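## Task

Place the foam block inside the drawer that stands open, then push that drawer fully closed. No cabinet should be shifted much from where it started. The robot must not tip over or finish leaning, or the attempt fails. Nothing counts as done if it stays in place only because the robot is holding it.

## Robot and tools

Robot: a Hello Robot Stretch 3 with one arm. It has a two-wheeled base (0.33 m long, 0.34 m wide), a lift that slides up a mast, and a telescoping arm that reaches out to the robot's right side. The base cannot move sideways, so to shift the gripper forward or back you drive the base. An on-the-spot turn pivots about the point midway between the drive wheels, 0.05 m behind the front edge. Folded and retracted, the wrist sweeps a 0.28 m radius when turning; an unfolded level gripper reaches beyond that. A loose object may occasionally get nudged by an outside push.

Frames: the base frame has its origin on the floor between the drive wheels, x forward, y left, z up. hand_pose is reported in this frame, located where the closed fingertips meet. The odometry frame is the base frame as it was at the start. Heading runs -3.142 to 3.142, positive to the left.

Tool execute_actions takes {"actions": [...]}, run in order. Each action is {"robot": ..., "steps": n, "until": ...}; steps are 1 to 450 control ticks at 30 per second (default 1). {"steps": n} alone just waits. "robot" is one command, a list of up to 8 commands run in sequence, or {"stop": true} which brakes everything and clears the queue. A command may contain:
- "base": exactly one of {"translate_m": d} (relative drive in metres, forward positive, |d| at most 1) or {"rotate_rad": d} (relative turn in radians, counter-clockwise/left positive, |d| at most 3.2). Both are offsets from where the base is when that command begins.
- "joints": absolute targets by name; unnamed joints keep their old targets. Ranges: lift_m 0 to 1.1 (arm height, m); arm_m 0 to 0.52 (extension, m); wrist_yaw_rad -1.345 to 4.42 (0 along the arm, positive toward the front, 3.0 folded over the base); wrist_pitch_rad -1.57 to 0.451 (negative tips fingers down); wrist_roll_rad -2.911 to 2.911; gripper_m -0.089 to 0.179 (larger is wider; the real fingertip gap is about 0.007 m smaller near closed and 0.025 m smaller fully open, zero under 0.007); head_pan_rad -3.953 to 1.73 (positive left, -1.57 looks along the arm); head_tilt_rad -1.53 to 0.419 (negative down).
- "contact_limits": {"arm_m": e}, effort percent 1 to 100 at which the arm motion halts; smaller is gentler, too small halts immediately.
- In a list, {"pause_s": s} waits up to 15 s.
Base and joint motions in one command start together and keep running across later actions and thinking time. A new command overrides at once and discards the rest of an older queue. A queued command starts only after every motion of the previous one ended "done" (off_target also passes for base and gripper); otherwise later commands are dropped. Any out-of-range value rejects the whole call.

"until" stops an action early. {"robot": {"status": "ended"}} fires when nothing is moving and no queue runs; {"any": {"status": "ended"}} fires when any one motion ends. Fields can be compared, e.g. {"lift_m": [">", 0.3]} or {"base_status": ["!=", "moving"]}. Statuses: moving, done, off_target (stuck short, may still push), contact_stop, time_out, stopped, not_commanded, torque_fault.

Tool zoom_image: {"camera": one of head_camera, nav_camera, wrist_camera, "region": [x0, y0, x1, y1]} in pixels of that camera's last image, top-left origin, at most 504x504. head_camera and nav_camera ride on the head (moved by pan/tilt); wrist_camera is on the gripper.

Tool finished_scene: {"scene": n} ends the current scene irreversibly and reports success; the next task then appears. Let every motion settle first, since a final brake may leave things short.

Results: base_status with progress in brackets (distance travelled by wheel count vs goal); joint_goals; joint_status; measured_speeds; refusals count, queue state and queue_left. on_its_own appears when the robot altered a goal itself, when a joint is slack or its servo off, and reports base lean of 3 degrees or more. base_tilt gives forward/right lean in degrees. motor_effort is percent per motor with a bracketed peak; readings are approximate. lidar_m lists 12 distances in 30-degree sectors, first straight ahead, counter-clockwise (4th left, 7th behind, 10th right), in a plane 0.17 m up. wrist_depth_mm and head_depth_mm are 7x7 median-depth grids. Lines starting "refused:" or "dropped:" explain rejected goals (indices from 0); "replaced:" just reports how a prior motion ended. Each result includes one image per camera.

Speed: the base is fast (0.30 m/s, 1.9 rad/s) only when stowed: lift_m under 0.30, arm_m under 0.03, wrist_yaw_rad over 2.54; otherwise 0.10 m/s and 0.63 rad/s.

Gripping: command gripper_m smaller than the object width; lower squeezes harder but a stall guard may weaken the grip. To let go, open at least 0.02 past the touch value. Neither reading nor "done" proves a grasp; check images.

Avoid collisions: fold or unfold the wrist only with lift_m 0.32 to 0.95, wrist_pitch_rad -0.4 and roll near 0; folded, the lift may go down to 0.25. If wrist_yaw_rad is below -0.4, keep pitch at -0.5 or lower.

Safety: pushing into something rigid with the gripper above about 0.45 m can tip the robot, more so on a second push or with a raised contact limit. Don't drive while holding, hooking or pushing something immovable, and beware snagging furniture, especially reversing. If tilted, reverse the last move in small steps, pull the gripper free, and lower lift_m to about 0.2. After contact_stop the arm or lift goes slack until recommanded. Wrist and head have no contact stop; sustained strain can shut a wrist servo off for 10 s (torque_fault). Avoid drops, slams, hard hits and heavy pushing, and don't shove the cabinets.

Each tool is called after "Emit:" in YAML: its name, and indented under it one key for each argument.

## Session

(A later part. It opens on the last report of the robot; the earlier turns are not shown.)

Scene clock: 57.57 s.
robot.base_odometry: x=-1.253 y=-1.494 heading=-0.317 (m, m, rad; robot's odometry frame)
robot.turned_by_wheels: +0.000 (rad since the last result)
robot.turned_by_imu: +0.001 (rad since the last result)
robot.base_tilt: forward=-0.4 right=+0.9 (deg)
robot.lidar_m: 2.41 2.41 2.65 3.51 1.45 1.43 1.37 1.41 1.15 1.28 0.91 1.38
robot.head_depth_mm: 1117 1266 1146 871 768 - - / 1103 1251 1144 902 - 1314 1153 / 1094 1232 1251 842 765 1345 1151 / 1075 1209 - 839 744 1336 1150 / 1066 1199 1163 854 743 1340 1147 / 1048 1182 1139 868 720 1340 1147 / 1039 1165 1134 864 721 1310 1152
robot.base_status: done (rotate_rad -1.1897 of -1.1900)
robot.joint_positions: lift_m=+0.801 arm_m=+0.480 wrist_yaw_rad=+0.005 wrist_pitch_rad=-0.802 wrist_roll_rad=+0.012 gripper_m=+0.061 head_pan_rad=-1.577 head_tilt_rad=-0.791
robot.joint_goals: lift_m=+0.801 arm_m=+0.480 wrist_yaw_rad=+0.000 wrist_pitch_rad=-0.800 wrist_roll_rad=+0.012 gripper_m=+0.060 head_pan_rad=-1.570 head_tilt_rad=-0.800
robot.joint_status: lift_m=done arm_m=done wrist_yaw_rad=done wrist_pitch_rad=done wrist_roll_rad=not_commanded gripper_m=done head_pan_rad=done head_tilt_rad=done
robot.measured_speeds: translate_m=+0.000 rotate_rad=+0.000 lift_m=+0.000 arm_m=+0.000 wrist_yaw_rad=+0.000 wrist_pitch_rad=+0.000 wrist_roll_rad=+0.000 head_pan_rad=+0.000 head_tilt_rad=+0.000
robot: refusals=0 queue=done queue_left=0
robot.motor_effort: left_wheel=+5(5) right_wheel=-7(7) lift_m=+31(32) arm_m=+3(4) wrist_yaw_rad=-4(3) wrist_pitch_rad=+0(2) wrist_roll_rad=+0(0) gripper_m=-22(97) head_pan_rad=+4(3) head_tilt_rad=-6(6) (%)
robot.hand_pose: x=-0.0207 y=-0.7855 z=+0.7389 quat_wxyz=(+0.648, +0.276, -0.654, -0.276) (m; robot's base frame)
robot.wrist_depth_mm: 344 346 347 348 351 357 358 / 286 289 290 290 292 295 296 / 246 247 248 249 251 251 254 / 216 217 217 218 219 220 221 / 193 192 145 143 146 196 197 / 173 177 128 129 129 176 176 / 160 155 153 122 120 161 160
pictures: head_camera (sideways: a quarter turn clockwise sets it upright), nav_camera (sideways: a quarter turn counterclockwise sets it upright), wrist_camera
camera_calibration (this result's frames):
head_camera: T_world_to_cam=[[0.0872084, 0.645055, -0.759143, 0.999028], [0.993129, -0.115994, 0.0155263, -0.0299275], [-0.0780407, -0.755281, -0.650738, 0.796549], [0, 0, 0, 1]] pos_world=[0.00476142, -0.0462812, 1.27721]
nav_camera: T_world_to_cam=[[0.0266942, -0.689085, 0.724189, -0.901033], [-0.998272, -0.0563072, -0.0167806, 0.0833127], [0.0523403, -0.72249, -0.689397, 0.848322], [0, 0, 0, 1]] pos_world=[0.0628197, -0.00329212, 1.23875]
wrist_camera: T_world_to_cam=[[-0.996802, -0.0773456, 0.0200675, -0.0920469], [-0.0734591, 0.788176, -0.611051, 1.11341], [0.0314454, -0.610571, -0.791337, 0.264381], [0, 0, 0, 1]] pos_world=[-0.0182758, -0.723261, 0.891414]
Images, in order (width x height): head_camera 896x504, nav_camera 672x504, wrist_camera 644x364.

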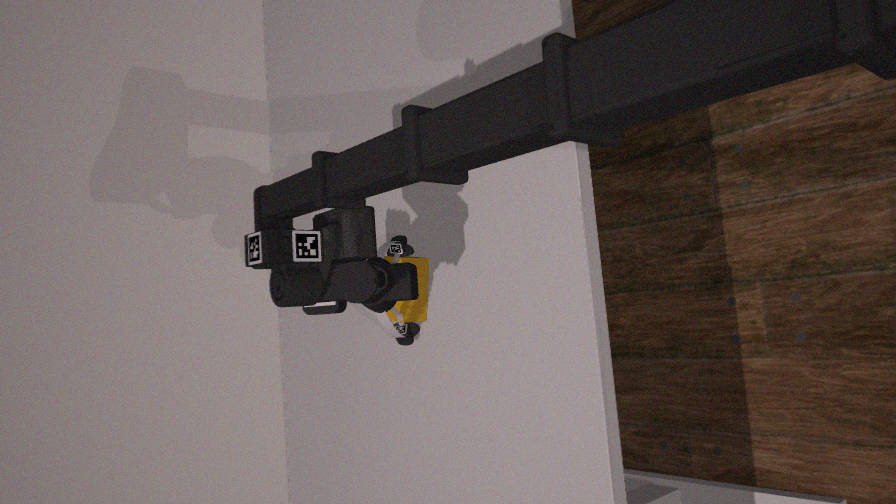

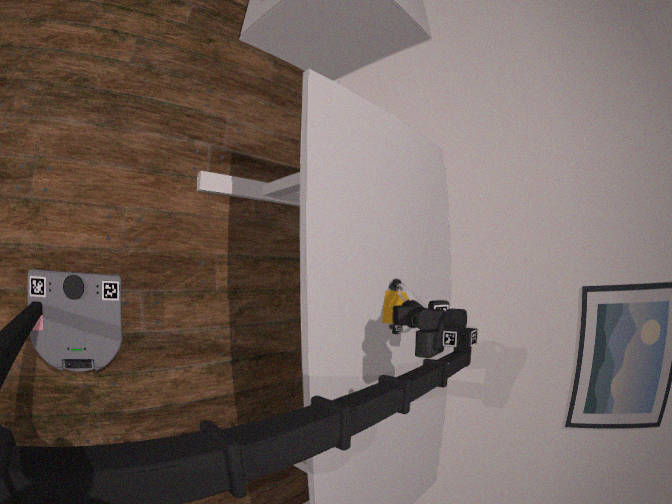

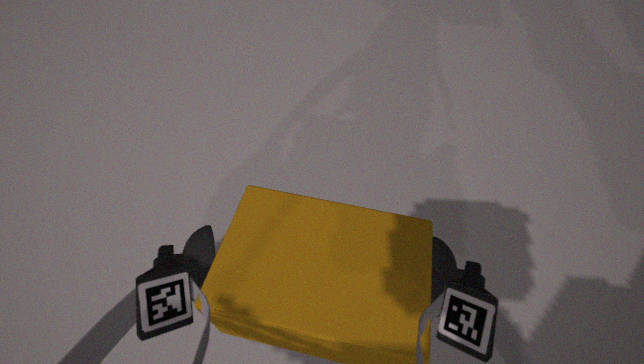

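Emit:
execute_actions:
  actions:
    - {"robot":[{"joints":{"gripper_m":0.045}},{"joints":{"lift_m":0.84}},{"joints":{"arm_m":0.0}}],"steps":450,"until":{"robot":{"arm_m":["<",0.25]}}}
    - {"robot":[{"base":{"rotate_rad":-1.55}},{"base":{"translate_m":-1.0},"joints":{"lift_m":0.64,"head_pan_rad":-2.0}}],"steps":120}

Emit:
execute_actions:
  actions:
    - {"steps":450,"until":{"robot":{"translate_m":["<",-0.9]}}}
    - {"robot":{"base":{"translate_m":-0.44},"joints":{"head_pan_rad":-1.57,"head_tilt_rad":-0.9}},"steps":450,"until":{"robot":{"status":"ended"}}}

Scene clock: 77.63 s.
robot.base_odometry: x=-1.245 y=-1.468 heading=-1.867 (m, m, rad; robot's odometry frame)
robot.turned_by_wheels: -1.550 (rad since the last result)
robot.turned_by_imu: -1.523 (rad since the last result)
robot.base_tilt: forward=-0.1 right=+0.5 (deg)
robot.lidar_m: 1.31 0.93 1.40 2.41 2.40 2.72 3.47 1.38 1.42 1.37 1.42 1.16
robot.head_depth_mm: 1581 1755 1519 1675 1601 1349 1202 / 1482 1686 1745 1858 1609 1402 - / 1400 1596 1827 1971 1605 - - / 1317 1484 1707 1904 1599 - - / 1250 1396 1586 1796 1592 1406 - / 1184 1321 1494 1709 1597 1402 - / 1128 1247 1403 1587 1588 1370 1101
robot.base_status: moving (translate_m -0.0273 of -1.0000)
robot.joint_positions: lift_m=+0.804 arm_m=+0.000 wrist_yaw_rad=+0.001 wrist_pitch_rad=-0.813 wrist_roll_rad=+0.013 gripper_m=+0.062 head_pan_rad=-1.993 head_tilt_rad=-0.791
robot.joint_goals: lift_m=+0.640 arm_m=+0.000 wrist_yaw_rad=+0.000 wrist_pitch_rad=-0.800 wrist_roll_rad=+0.013 gripper_m=+0.061 head_pan_rad=-2.000 head_tilt_rad=-0.800
robot.joint_status: lift_m=moving arm_m=done wrist_yaw_rad=done wrist_pitch_rad=done wrist_roll_rad=not_commanded gripper_m=done head_pan_rad=moving head_tilt_rad=done
robot.measured_speeds: translate_m=-0.088 rotate_rad=+0.000 lift_m=-0.110 arm_m=+0.000 wrist_yaw_rad=+0.000 wrist_pitch_rad=+0.000 wrist_roll_rad=+0.000 head_pan_rad=+0.000 head_tilt_rad=+0.000
robot: refusals=0 queue=running queue_left=0
robot.on_its_own: gripper_m is held at +0.061, not at your +0.045, by its stall guard, which is not easing now
robot.motor_effort: left_wheel=+0(7) right_wheel=-8(9) lift_m=+31(40) arm_m=-4(4) wrist_yaw_rad=-1(4) wrist_pitch_rad=+3(3) wrist_roll_rad=+0(0) gripper_m=-20(89) head_pan_rad=-5(35) head_tilt_rad=-6(6) (%)
robot.hand_pose: x=-0.0215 y=-0.3038 z=+0.7399 quat_wxyz=(+0.645, +0.278, -0.653, -0.282) (m; robot's base frame)
robot.wrist_depth_mm: - - - - - - - / - - - - - - - / - - - - - - - / - - - - - - - / 987 998 143 142 145 - - / 904 916 128 129 130 923 933 / 822 808 804 123 121 848 836
pictures: head_camera (sideways: a quarter turn clockwise sets it upright), nav_camera (sideways: a quarter turn counterclockwise sets it upright), wrist_camera
camera_calibration (this result's frames):
head_camera: T_world_to_cam=[[0.340323, 0.554886, -0.759132, 0.997469], [0.861665, -0.507239, 0.0155244, -0.0291231], [-0.376447, -0.659401, -0.650751, 0.798386], [0, 0, 0, 1]] pos_world=[-0.0138175, -0.0417971, 1.27721]
nav_camera: T_world_to_cam=[[-0.253909, -0.641169, 0.724177, -0.899306], [-0.935964, 0.351696, -0.0167817, 0.082934], [-0.24393, -0.682065, -0.68941, 0.850146], [0, 0, 0, 1]] pos_world=[0.056658, -0.0259199, 1.23875]
wrist_camera: T_world_to_cam=[[-0.9972, -0.0724102, 0.0187008, -0.0530508], [-0.0690613, 0.795659, -0.601795, 0.729813], [0.0286966, -0.601401, -0.798432, 0.567278], [0, 0, 0, 1]] pos_world=[-0.0187794, -0.243362, 0.893122]
Images, in order (width x height): head_camera 896x504, nav_camera 672x504, wrist_camera 644x364.

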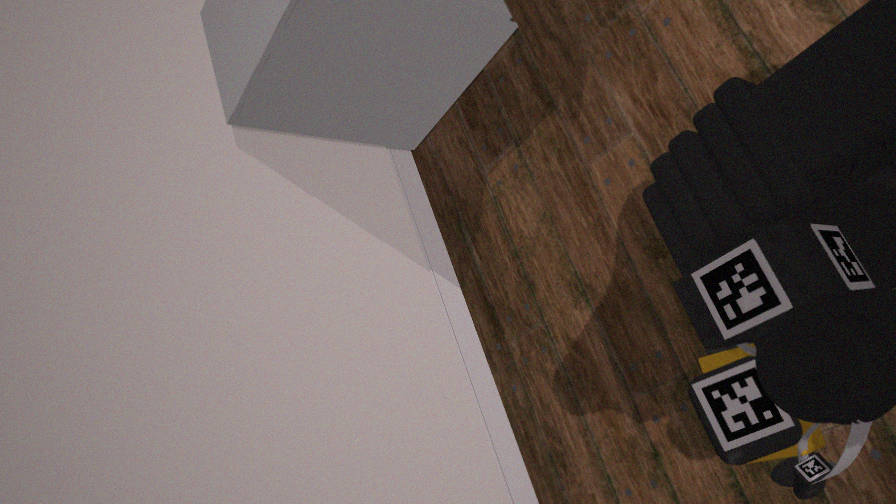

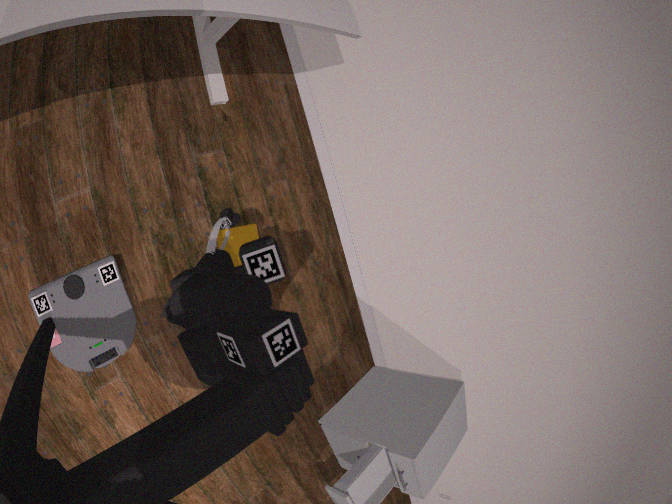

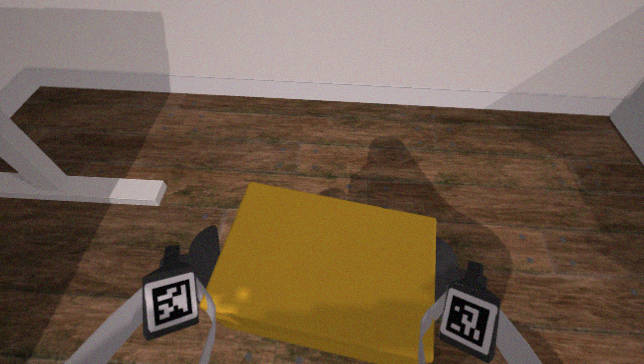

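Scene clock: 91.63 s.
robot.base_odometry: x=-0.862 y=-0.212 heading=-1.867 (m, m, rad; robot's odometry frame)
robot.turned_by_wheels: +0.000 (rad since the last result)
robot.turned_by_imu: +0.006 (rad since the last result)
robot.base_tilt: forward=-0.4 right=+0.9 (deg)
robot.lidar_m: 2.19 2.30 2.50 1.92 1.98 2.24 2.15 1.95 0.79 0.76 1.42 1.95
robot.head_depth_mm: 1210 1398 1647 1796 1493 1280 1141 / 1199 1381 1623 1790 1497 1281 - / 1192 1341 1100 1057 1011 1231 - / 1178 1318 1091 1007 1032 894 - / 1162 1309 1093 1006 1032 914 1114 / 1155 1298 1172 1075 1443 1221 1115 / 1138 1302 1515 1709 1477 1268 1113
robot.base_status: done (translate_m -0.4400 of -0.4400)
robot.joint_positions: lift_m=+0.640 arm_m=+0.000 wrist_yaw_rad=+0.001 wrist_pitch_rad=-0.813 wrist_roll_rad=+0.013 gripper_m=+0.062 head_pan_rad=-1.577 head_tilt_rad=-0.889
robot.joint_goals: lift_m=+0.640 arm_m=+0.000 wrist_yaw_rad=+0.000 wrist_pitch_rad=-0.800 wrist_roll_rad=+0.013 gripper_m=+0.061 head_pan_rad=-1.570 head_tilt_rad=-0.900
robot.joint_status: lift_m=done arm_m=done wrist_yaw_rad=done wrist_pitch_rad=done wrist_roll_rad=not_commanded gripper_m=done head_pan_rad=done head_tilt_rad=done
robot.measured_speeds: translate_m=+0.000 rotate_rad=+0.000 lift_m=+0.000 arm_m=+0.000 wrist_yaw_rad=+0.000 wrist_pitch_rad=+0.000 wrist_roll_rad=+0.000 head_pan_rad=+0.000 head_tilt_rad=+0.000
robot: refusals=0 queue=done queue_left=0
robot.on_its_own: gripper_m is held at +0.061, not at your +0.045, by its stall guard, which is not easing now
robot.motor_effort: left_wheel=+3(4) right_wheel=-3(8) lift_m=+32(32) arm_m=-4(4) wrist_yaw_rad=-1(1) wrist_pitch_rad=+3(3) wrist_roll_rad=+0(0) gripper_m=-20(20) head_pan_rad=+3(38) head_tilt_rad=-7(21) (%)
robot.hand_pose: x=-0.0215 y=-0.3038 z=+0.5760 quat_wxyz=(+0.645, +0.278, -0.653, -0.282) (m; robot's base frame)
robot.wrist_depth_mm: - - - 647 634 - - / - - - 567 572 - - / - - 481 484 487 - - / 909 915 332 323 332 324 903 / 817 823 144 142 145 790 834 / 733 742 128 129 130 759 760 / 663 658 652 123 121 679 690
pictures: head_camera (sideways: a quarter turn clockwise sets it upright), nav_camera (sideways: a quarter turn counterclockwise sets it upright), wrist_camera
camera_calibration (this result's frames):
head_camera: T_world_to_cam=[[0.0877327, 0.716202, -0.692356, 0.911983], [0.993108, -0.117111, 0.00469786, -0.0158286], [-0.0777182, -0.687997, -0.72154, 0.888636], [0, 0, 0, 1]] pos_world=[0.00477198, -0.0436394, 1.27268]
nav_camera: T_world_to_cam=[[0.0261868, -0.756619, 0.653331, -0.808693], [-0.998268, -0.0542399, -0.0228024, 0.0911499], [0.0526894, -0.651602, -0.756729, 0.935886], [0, 0, 0, 1]] pos_world=[0.0628578, 0.00289712, 1.23863]
wrist_camera: T_world_to_cam=[[-0.9972, -0.0724113, 0.0186977, -0.0499839], [-0.0690615, 0.795685, -0.60176, 0.631171], [0.0286967, -0.601366, -0.798458, 0.436464], [0, 0, 0, 1]] pos_world=[-0.0187794, -0.243358, 0.729246]
Images, in order (width x height): head_camera 896x504, nav_camera 672x504, wrist_camera 644x364.

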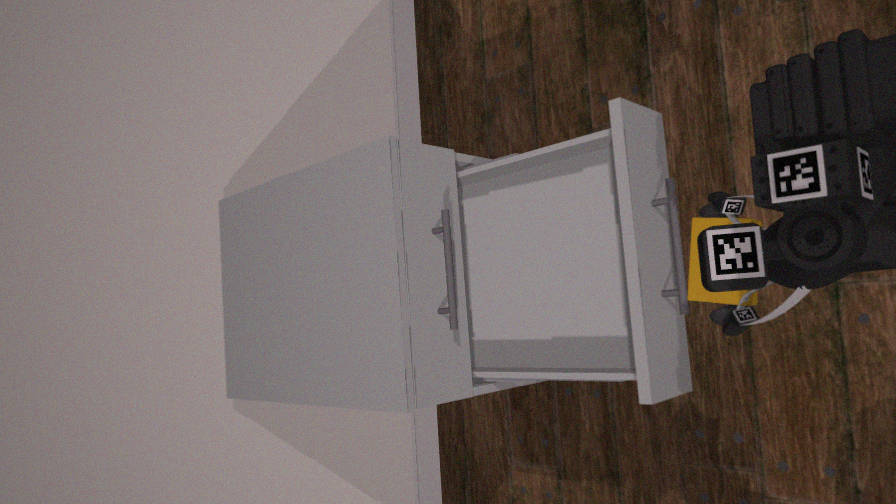

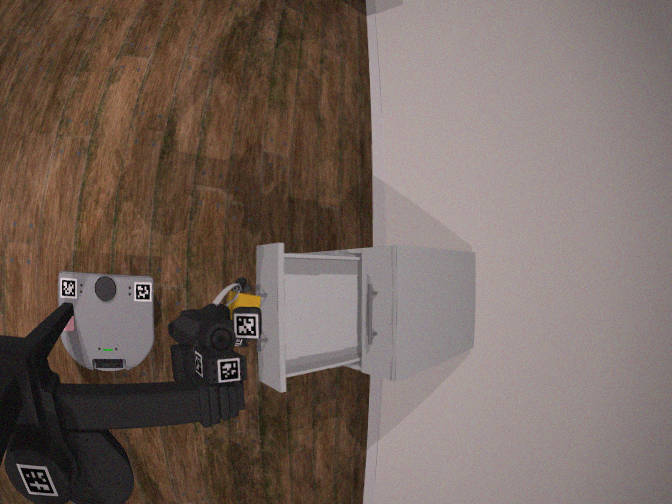

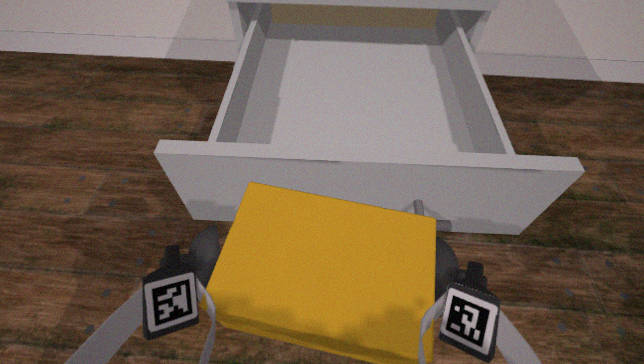

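Emit:
execute_actions:
  actions:
    - {"robot":[{"joints":{"arm_m":0.345}},{"joints":{"lift_m":0.49}}],"steps":450,"until":{"robot":{"status":"ended"}}}

Scene clock: 102.97 s.
robot.base_odometry: x=-0.862 y=-0.212 heading=-1.867 (m, m, rad; robot's odometry frame)
robot.turned_by_wheels: +0.000 (rad since the last result)
robot.turned_by_imu: +0.002 (rad since the last result)
robot.base_tilt: forward=-0.4 right=+1.0 (deg)
robot.lidar_m: 2.19 2.30 2.50 1.92 1.98 2.23 2.16 1.95 0.80 0.76 1.42 1.95
robot.head_depth_mm: 1212 1399 1655 1792 1491 1280 1119 / 1197 1383 1622 1782 1486 1280 1141 / 1188 1342 1098 1054 1010 1240 1117 / 1179 1326 1096 1000 987 1230 1114 / 1161 1306 1090 1005 1017 1201 1115 / 1149 1297 1170 1073 1447 1223 1113 / 1138 1305 1517 1720 1476 1269 1111
robot.base_status: done (translate_m -0.4400 of -0.4400)
robot.joint_positions: lift_m=+0.490 arm_m=+0.345 wrist_yaw_rad=+0.000 wrist_pitch_rad=-0.814 wrist_roll_rad=+0.013 gripper_m=+0.062 head_pan_rad=-1.577 head_tilt_rad=-0.889
robot.joint_goals: lift_m=+0.490 arm_m=+0.345 wrist_yaw_rad=+0.000 wrist_pitch_rad=-0.800 wrist_roll_rad=+0.013 gripper_m=+0.061 head_pan_rad=-1.570 head_tilt_rad=-0.900
robot.joint_status: lift_m=done arm_m=done wrist_yaw_rad=done wrist_pitch_rad=done wrist_roll_rad=not_commanded gripper_m=done head_pan_rad=done head_tilt_rad=done
robot.measured_speeds: translate_m=+0.000 rotate_rad=+0.000 lift_m=+0.000 arm_m=+0.000 wrist_yaw_rad=+0.000 wrist_pitch_rad=+0.000 wrist_roll_rad=+0.000 head_pan_rad=+0.000 head_tilt_rad=+0.000
robot: refusals=0 queue=done queue_left=0
robot.on_its_own: gripper_m is held at +0.061, not at your +0.045, by its stall guard, which is not easing now
robot.motor_effort: left_wheel=+3(3) right_wheel=-3(3) lift_m=+32(33) arm_m=+3(4) wrist_yaw_rad=-1(1) wrist_pitch_rad=+3(3) wrist_roll_rad=+0(0) gripper_m=-21(21) head_pan_rad=+4(5) head_tilt_rad=-7(7) (%)
robot.hand_pose: x=-0.0215 y=-0.6481 z=+0.4260 quat_wxyz=(+0.645, +0.278, -0.653, -0.282) (m; robot's base frame)
robot.wrist_depth_mm: 215 242 332 327 321 317 240 / 931 239 311 313 316 317 243 / 798 242 269 270 270 274 241 / 181 229 237 238 238 238 228 / 178 209 144 142 145 213 213 / 179 191 128 129 130 192 193 / 172 170 170 123 121 177 176
pictures: head_camera (sideways: a quarter turn clockwise sets it upright), nav_camera (sideways: a quarter turn counterclockwise sets it upright), wrist_camera
camera_calibration (this result's frames):
head_camera: T_world_to_cam=[[0.087717, 0.716494, -0.692056, 0.911592], [0.993111, -0.117089, 0.00465138, -0.0157681], [-0.0776995, -0.687696, -0.721829, 0.889011], [0, 0, 0, 1]] pos_world=[0.00477312, -0.0436272, 1.27266]
nav_camera: T_world_to_cam=[[0.0262036, -0.756892, 0.653014, -0.80828], [-0.998266, -0.0542548, -0.0228278, 0.0911829], [0.0527073, -0.651284, -0.757002, 0.936241], [0, 0, 0, 1]] pos_world=[0.0628579, 0.00292501, 1.23864]
wrist_camera: T_world_to_cam=[[-0.997227, -0.0720354, 0.018684, -0.0719217], [-0.0687589, 0.795828, -0.601606, 0.814879], [0.0284677, -0.601223, -0.798574, 0.10976], [0, 0, 0, 1]] pos_world=[-0.0188167, -0.587694, 0.579231]
Images, in order (width x height): head_camera 896x504, nav_camera 672x504, wrist_camera 644x364.

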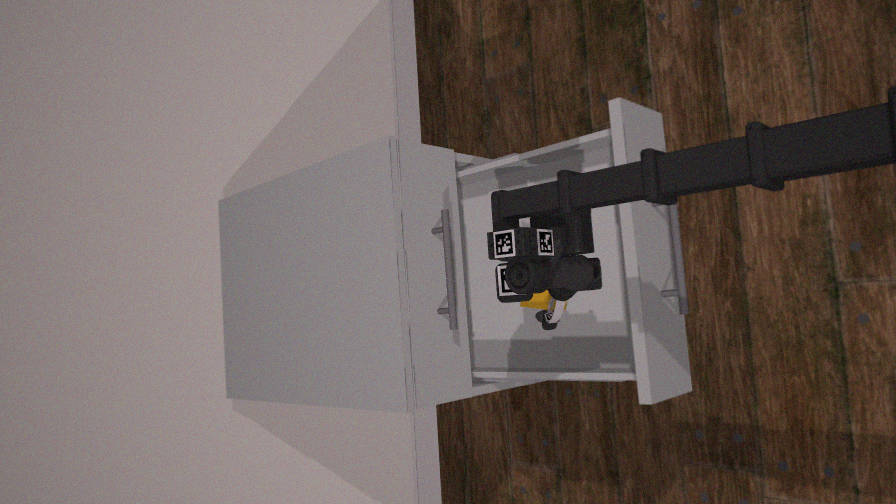

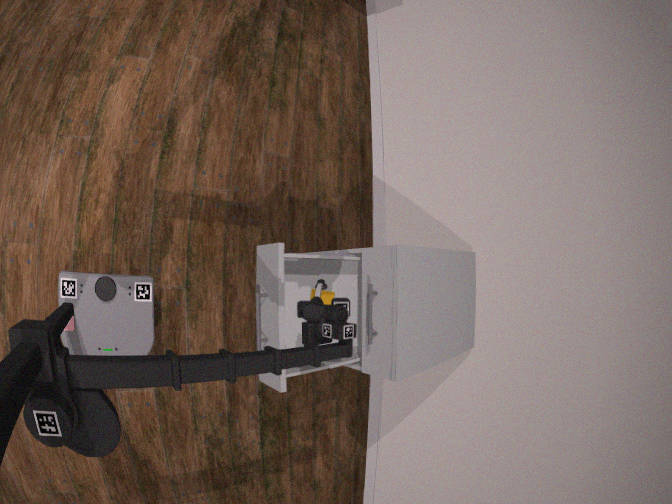

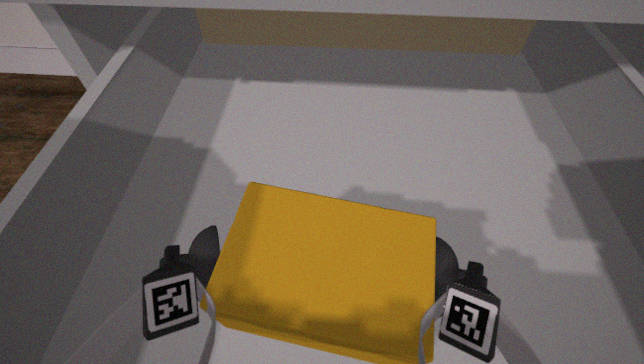

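Emit:
execute_actions:
  actions:
    - {"robot":[{"joints":{"lift_m":0.475}},{"joints":{"gripper_m":0.14}},{"joints":{"lift_m":0.61}},{"joints":{"arm_m":0.0,"wrist_pitch_rad":-0.3,"gripper_m":0.0}},{"joints":{"lift_m":0.445}}],"steps":450,"until":{"robot":{"status":"ended"}}}

Scene clock: 116.73 s.
robot.base_odometry: x=-0.862 y=-0.212 heading=-1.867 (m, m, rad; robot's odometry frame)
robot.turned_by_wheels: +0.000 (rad since the last result)
robot.turned_by_imu: +0.003 (rad since the last result)
robot.base_tilt: forward=-0.4 right=+0.9 (deg)
robot.lidar_m: 2.20 2.29 2.50 1.92 1.98 2.24 2.15 1.95 0.80 0.76 1.43 1.94
robot.head_depth_mm: 1210 1404 1640 1785 1486 1284 1120 / 1200 1382 1625 1790 1495 1278 1137 / 1186 1344 1102 1060 1010 1231 1158 / 1178 1326 1095 1008 1025 1214 - / 1164 1305 1091 1009 1026 1200 1115 / 1154 1300 1170 1071 1441 1227 1110 / 1142 1300 1520 1714 1474 1269 1111
robot.base_status: done (translate_m -0.4400 of -0.4400)
robot.joint_positions: lift_m=+0.445 arm_m=+0.000 wrist_yaw_rad=+0.000 wrist_pitch_rad=-0.322 wrist_roll_rad=+0.013 gripper_m=+0.000 head_pan_rad=-1.577 head_tilt_rad=-0.889
robot.joint_goals: lift_m=+0.445 arm_m=+0.000 wrist_yaw_rad=+0.000 wrist_pitch_rad=-0.300 wrist_roll_rad=+0.013 gripper_m=+0.000 head_pan_rad=-1.570 head_tilt_rad=-0.900
robot.joint_status: lift_m=done arm_m=done wrist_yaw_rad=done wrist_pitch_rad=done wrist_roll_rad=not_commanded gripper_m=done head_pan_rad=done head_tilt_rad=done
robot.measured_speeds: translate_m=+0.000 rotate_rad=+0.000 lift_m=+0.000 arm_m=+0.000 wrist_yaw_rad=+0.000 wrist_pitch_rad=+0.000 wrist_roll_rad=+0.000 head_pan_rad=+0.000 head_tilt_rad=+0.000
robot: refusals=0 queue=done queue_left=0
robot.motor_effort: left_wheel=+3(3) right_wheel=-3(3) lift_m=+31(40) arm_m=-4(4) wrist_yaw_rad=-1(1) wrist_pitch_rad=+5(5) wrist_roll_rad=+0(0) gripper_m=-3(86) head_pan_rad=+4(5) head_tilt_rad=-7(7) (%)
robot.hand_pose: x=-0.0214 y=-0.3808 z=+0.4800 quat_wxyz=(+0.694, +0.113, -0.702, -0.114) (m; robot's base frame)
robot.wrist_depth_mm: - - 465 457 452 461 975 / - - 583 488 484 - - / - - 641 664 670 - - / - 221 221 219 222 341 - / 1000 236 232 226 226 224 221 / 801 257 250 - 240 236 240 / 668 672 661 665 651 659 656
pictures: head_camera (sideways: a quarter turn clockwise sets it upright), nav_camera (sideways: a quarter turn counterclockwise sets it upright), wrist_camera
camera_calibration (this result's frames):
head_camera: T_world_to_cam=[[0.0876482, 0.716526, -0.692032, 0.911561], [0.993122, -0.116994, 0.00464764, -0.0157633], [-0.0776332, -0.687679, -0.721852, 0.889041], [0, 0, 0, 1]] pos_world=[0.00477732, -0.0436263, 1.27266]
nav_camera: T_world_to_cam=[[0.0262763, -0.756912, 0.652989, -0.808247], [-0.998261, -0.05435, -0.0228298, 0.0911855], [0.0527701, -0.651253, -0.757024, 0.936269], [0, 0, 0, 1]] pos_world=[0.0628576, 0.0029326, 1.23864]
wrist_camera: T_world_to_cam=[[-0.997208, -0.0550807, 0.050424, -0.062344], [-0.0688633, 0.417106, -0.906245, 0.636617], [0.0288845, -0.907187, -0.419734, 0.0152352], [0, 0, 0, 1]] pos_world=[-0.0187705, -0.255149, 0.58647]
Images, in order (width x height): head_camera 896x504, nav_camera 672x504, wrist_camera 644x364.

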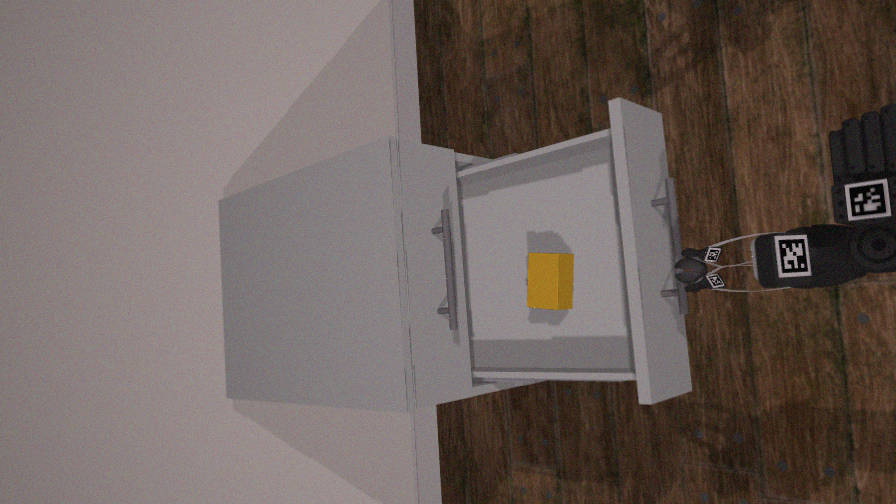

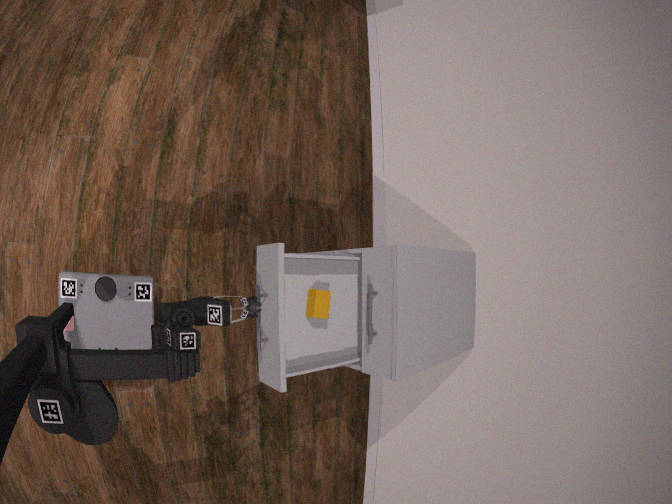

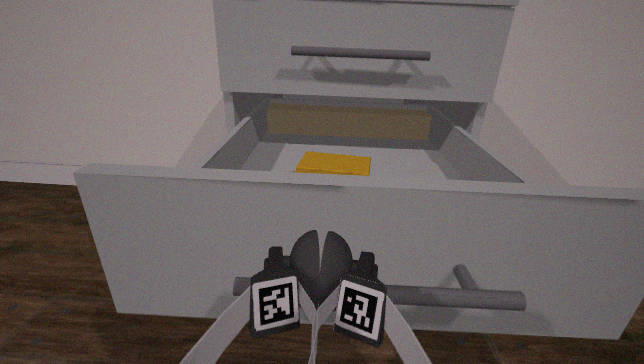

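Emit:
execute_actions:
  actions:
    - {"robot":[{"joints":{"lift_m":0.433,"arm_m":0.03}},{"joints":{"arm_m":0.335},"contact_limits":{"arm_m":25}}],"steps":450,"until":{"robot":{"status":"ended"}}}

Scene clock: 124.17 s.
robot.base_odometry: x=-0.862 y=-0.212 heading=-1.867 (m, m, rad; robot's odometry frame)
robot.turned_by_wheels: +0.000 (rad since the last result)
robot.turned_by_imu: +0.002 (rad since the last result)
robot.base_tilt: forward=-0.4 right=+0.9 (deg)
robot.lidar_m: 2.19 2.30 2.50 1.92 1.98 2.23 2.16 1.95 0.79 0.76 1.42 1.94
robot.head_depth_mm: 1210 1402 1647 1786 1490 1285 1124 / 1200 1375 1627 1787 1490 1285 1125 / 1183 1345 1099 1058 1424 1304 1098 / 1175 1320 1093 1006 1387 1277 1114 / 1163 1310 1090 1002 1285 1274 1115 / 1150 1292 1164 1031 1441 1269 1113 / 1141 1303 1528 1723 1477 1269 1111
robot.base_status: done (translate_m -0.4400 of -0.4400)
robot.joint_positions: lift_m=+0.433 arm_m=+0.335 wrist_yaw_rad=+0.008 wrist_pitch_rad=-0.323 wrist_roll_rad=+0.013 gripper_m=+0.000 head_pan_rad=-1.577 head_tilt_rad=-0.890
robot.joint_goals: lift_m=+0.433 arm_m=+0.335 wrist_yaw_rad=+0.000 wrist_pitch_rad=-0.300 wrist_roll_rad=+0.013 gripper_m=+0.000 head_pan_rad=-1.570 head_tilt_rad=-0.900
robot.joint_status: lift_m=done arm_m=done wrist_yaw_rad=done wrist_pitch_rad=done wrist_roll_rad=not_commanded gripper_m=done head_pan_rad=done head_tilt_rad=done
robot.measured_speeds: translate_m=+0.000 rotate_rad=+0.000 lift_m=+0.000 arm_m=+0.000 wrist_yaw_rad=+0.000 wrist_pitch_rad=+0.000 wrist_roll_rad=+0.000 head_pan_rad=+0.000 head_tilt_rad=+0.000
robot: refusals=0 queue=done queue_left=0
robot.motor_effort: left_wheel=+4(4) right_wheel=-6(6) lift_m=+31(31) arm_m=+4(8) wrist_yaw_rad=-5(5) wrist_pitch_rad=+6(7) wrist_roll_rad=+0(0) gripper_m=-4(3) head_pan_rad=+4(4) head_tilt_rad=-6(6) (%)
robot.contact_limits: arm_m 25 (drawing in: default 23, maximum 37; extending or still: default 31, maximum 51)
robot.hand_pose: x=-0.0197 y=-0.7149 z=+0.4677 quat_wxyz=(+0.694, +0.116, -0.702, -0.112) (m; robot's base frame)
robot.wrist_depth_mm: 159 156 153 151 152 149 148 / 169 167 165 163 130 127 126 / 182 180 177 175 172 171 168 / 174 176 180 182 180 180 177 / 184 181 178 173 173 170 168 / 205 198 194 - 187 184 182 / 618 217 215 213 197 169 196
pictures: head_camera (sideways: a quarter turn clockwise sets it upright), nav_camera (sideways: a quarter turn counterclockwise sets it upright), wrist_camera
camera_calibration (this result's frames):
head_camera: T_world_to_cam=[[0.0876166, 0.717211, -0.691326, 0.910641], [0.993128, -0.116949, 0.00453849, -0.0156213], [-0.0775946, -0.686973, -0.722529, 0.88992], [0, 0, 0, 1]] pos_world=[0.00477967, -0.0435976, 1.27261]
nav_camera: T_world_to_cam=[[0.0263102, -0.757553, 0.652244, -0.807277], [-0.998258, -0.0543774, -0.0228893, 0.0912628], [0.0528071, -0.650505, -0.757664, 0.937101], [0, 0, 0, 1]] pos_world=[0.0628578, 0.00299767, 1.23864]
wrist_camera: T_world_to_cam=[[-0.996772, -0.0625278, 0.0503521, -0.0836695], [-0.0719588, 0.41778, -0.905694, 0.765094], [0.0355949, -0.906394, -0.420931, -0.291814], [0, 0, 0, 1]] pos_world=[-0.0179572, -0.589371, 0.57432]
Images, in order (width x height): head_camera 896x504, nav_camera 672x504, wrist_camera 644x364.

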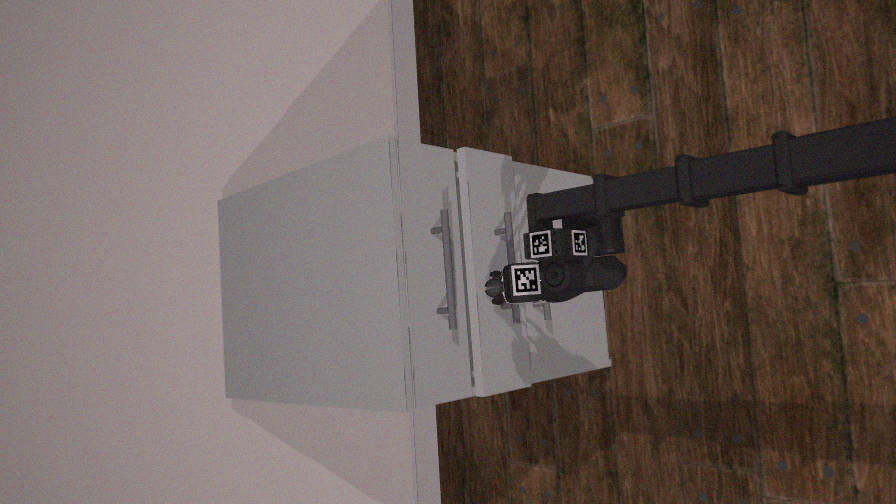

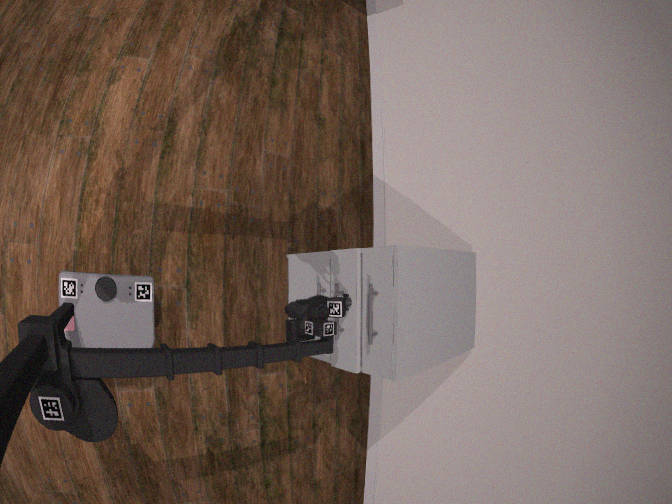

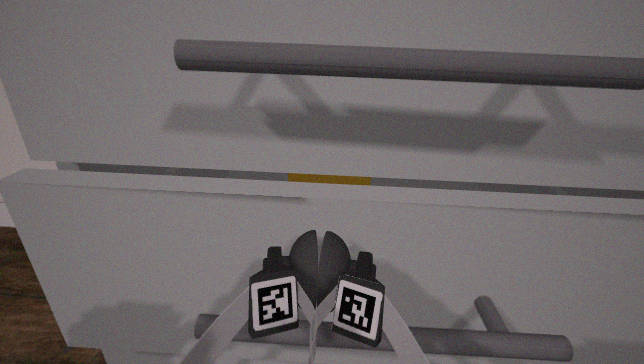

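Emit:
execute_actions:
  actions:
    - {"robot":{"joints":{"arm_m":0.367},"contact_limits":{"arm_m":14}},"steps":450,"until":{"robot":{"status":"ended"}}}
    - {"robot":{"joints":{"arm_m":0.30}},"steps":450,"until":{"robot":{"status":"ended"}}}

Scene clock: 128.20 s.
robot.base_odometry: x=-0.862 y=-0.212 heading=-1.867 (m, m, rad; robot's odometry frame)
robot.turned_by_wheels: +0.000 (rad since the last result)
robot.turned_by_imu: +0.001 (rad since the last result)
robot.base_tilt: forward=-0.4 right=+1.0 (deg)
robot.lidar_m: 2.19 2.30 2.50 1.92 1.98 2.23 2.15 1.96 0.80 0.76 1.42 1.95
robot.head_depth_mm: 1215 1398 1645 1788 1495 1283 1123 / 1199 1381 1623 1785 1492 1280 1119 / 1190 1349 1097 1060 1424 1302 1109 / 1175 1321 1093 1007 - 1276 1118 / 1164 1310 1088 1013 1283 1268 1116 / 1151 1299 1163 1067 1439 1269 1113 / 1137 1307 1523 1722 1478 1271 1107
robot.base_status: done (translate_m -0.4400 of -0.4400)
robot.joint_positions: lift_m=+0.433 arm_m=+0.300 wrist_yaw_rad=+0.001 wrist_pitch_rad=-0.323 wrist_roll_rad=+0.013 gripper_m=+0.000 head_pan_rad=-1.577 head_tilt_rad=-0.890
robot.joint_goals: lift_m=+0.433 arm_m=+0.300 wrist_yaw_rad=+0.000 wrist_pitch_rad=-0.300 wrist_roll_rad=+0.013 gripper_m=+0.000 head_pan_rad=-1.570 head_tilt_rad=-0.900
robot.joint_status: lift_m=done arm_m=done wrist_yaw_rad=done wrist_pitch_rad=done wrist_roll_rad=not_commanded gripper_m=done head_pan_rad=done head_tilt_rad=done
robot.measured_speeds: translate_m=+0.000 rotate_rad=+0.000 lift_m=+0.000 arm_m=+0.000 wrist_yaw_rad=+0.000 wrist_pitch_rad=+0.000 wrist_roll_rad=+0.000 head_pan_rad=+0.000 head_tilt_rad=+0.000
robot: refusals=0 queue=done queue_left=0
robot.motor_effort: left_wheel=+2(4) right_wheel=-2(6) lift_m=+31(31) arm_m=-4(14) wrist_yaw_rad=-1(5) wrist_pitch_rad=+5(10) wrist_roll_rad=+0(0) gripper_m=-3(4) head_pan_rad=+4(4) head_tilt_rad=-6(6) (%)
robot.hand_pose: x=-0.0213 y=-0.6807 z=+0.4677 quat_wxyz=(+0.694, +0.113, -0.702, -0.114) (m; robot's base frame)
robot.wrist_depth_mm: 193 189 185 183 182 182 180 / 209 202 200 197 196 194 191 / 870 216 214 211 209 208 205 / 986 233 230 228 224 223 220 / 963 252 247 241 241 240 237 / 780 279 271 - 263 261 261 / 657 312 301 298 290 285 644
pictures: head_camera (sideways: a quarter turn clockwise sets it upright), nav_camera (sideways: a quarter turn counterclockwise sets it upright), wrist_camera
replaced: robot.arm_m: its motion had ended contact_stop
camera_calibration (this result's frames):
head_camera: T_world_to_cam=[[0.0876166, 0.717223, -0.691314, 0.910625], [0.993128, -0.116949, 0.00453657, -0.0156188], [-0.0775945, -0.68696, -0.722541, 0.889936], [0, 0, 0, 1]] pos_world=[0.00477968, -0.0435971, 1.27261]
nav_camera: T_world_to_cam=[[0.0263101, -0.757564, 0.652231, -0.807259], [-0.998258, -0.054377, -0.0228903, 0.0912642], [0.0528072, -0.650492, -0.757675, 0.937116], [0, 0, 0, 1]] pos_world=[0.0628578, 0.00299876, 1.23864]
wrist_camera: T_world_to_cam=[[-0.997188, -0.055497, 0.0503602, -0.0784118], [-0.0690138, 0.418142, -0.905756, 0.751054], [0.029209, -0.906685, -0.420797, -0.261123], [0, 0, 0, 1]] pos_world=[-0.0187311, -0.555155, 0.574341]
Images, in order (width x height): head_camera 896x504, nav_camera 672x504, wrist_camera 644x364.

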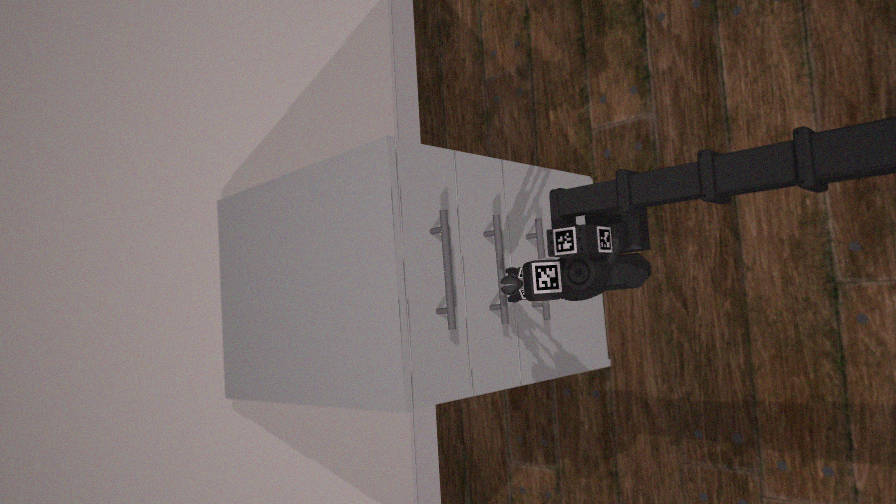

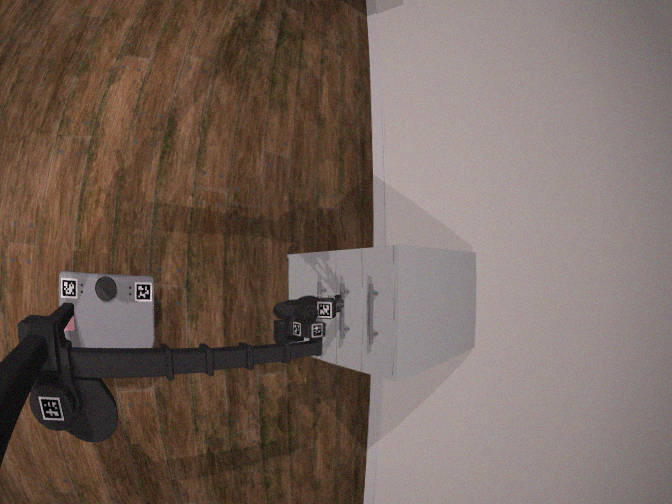

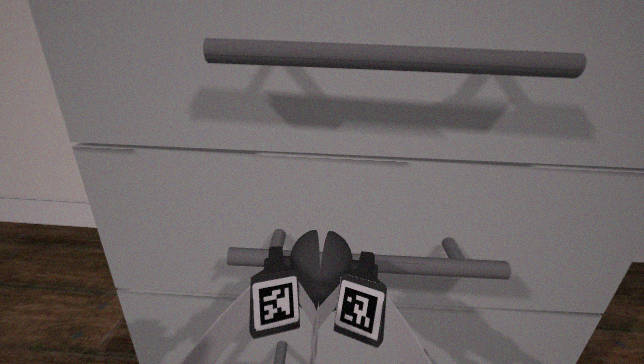

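The drawer is flush.

Emit:
finished_scene:
  scene: 1

The scene is finished: the task was done.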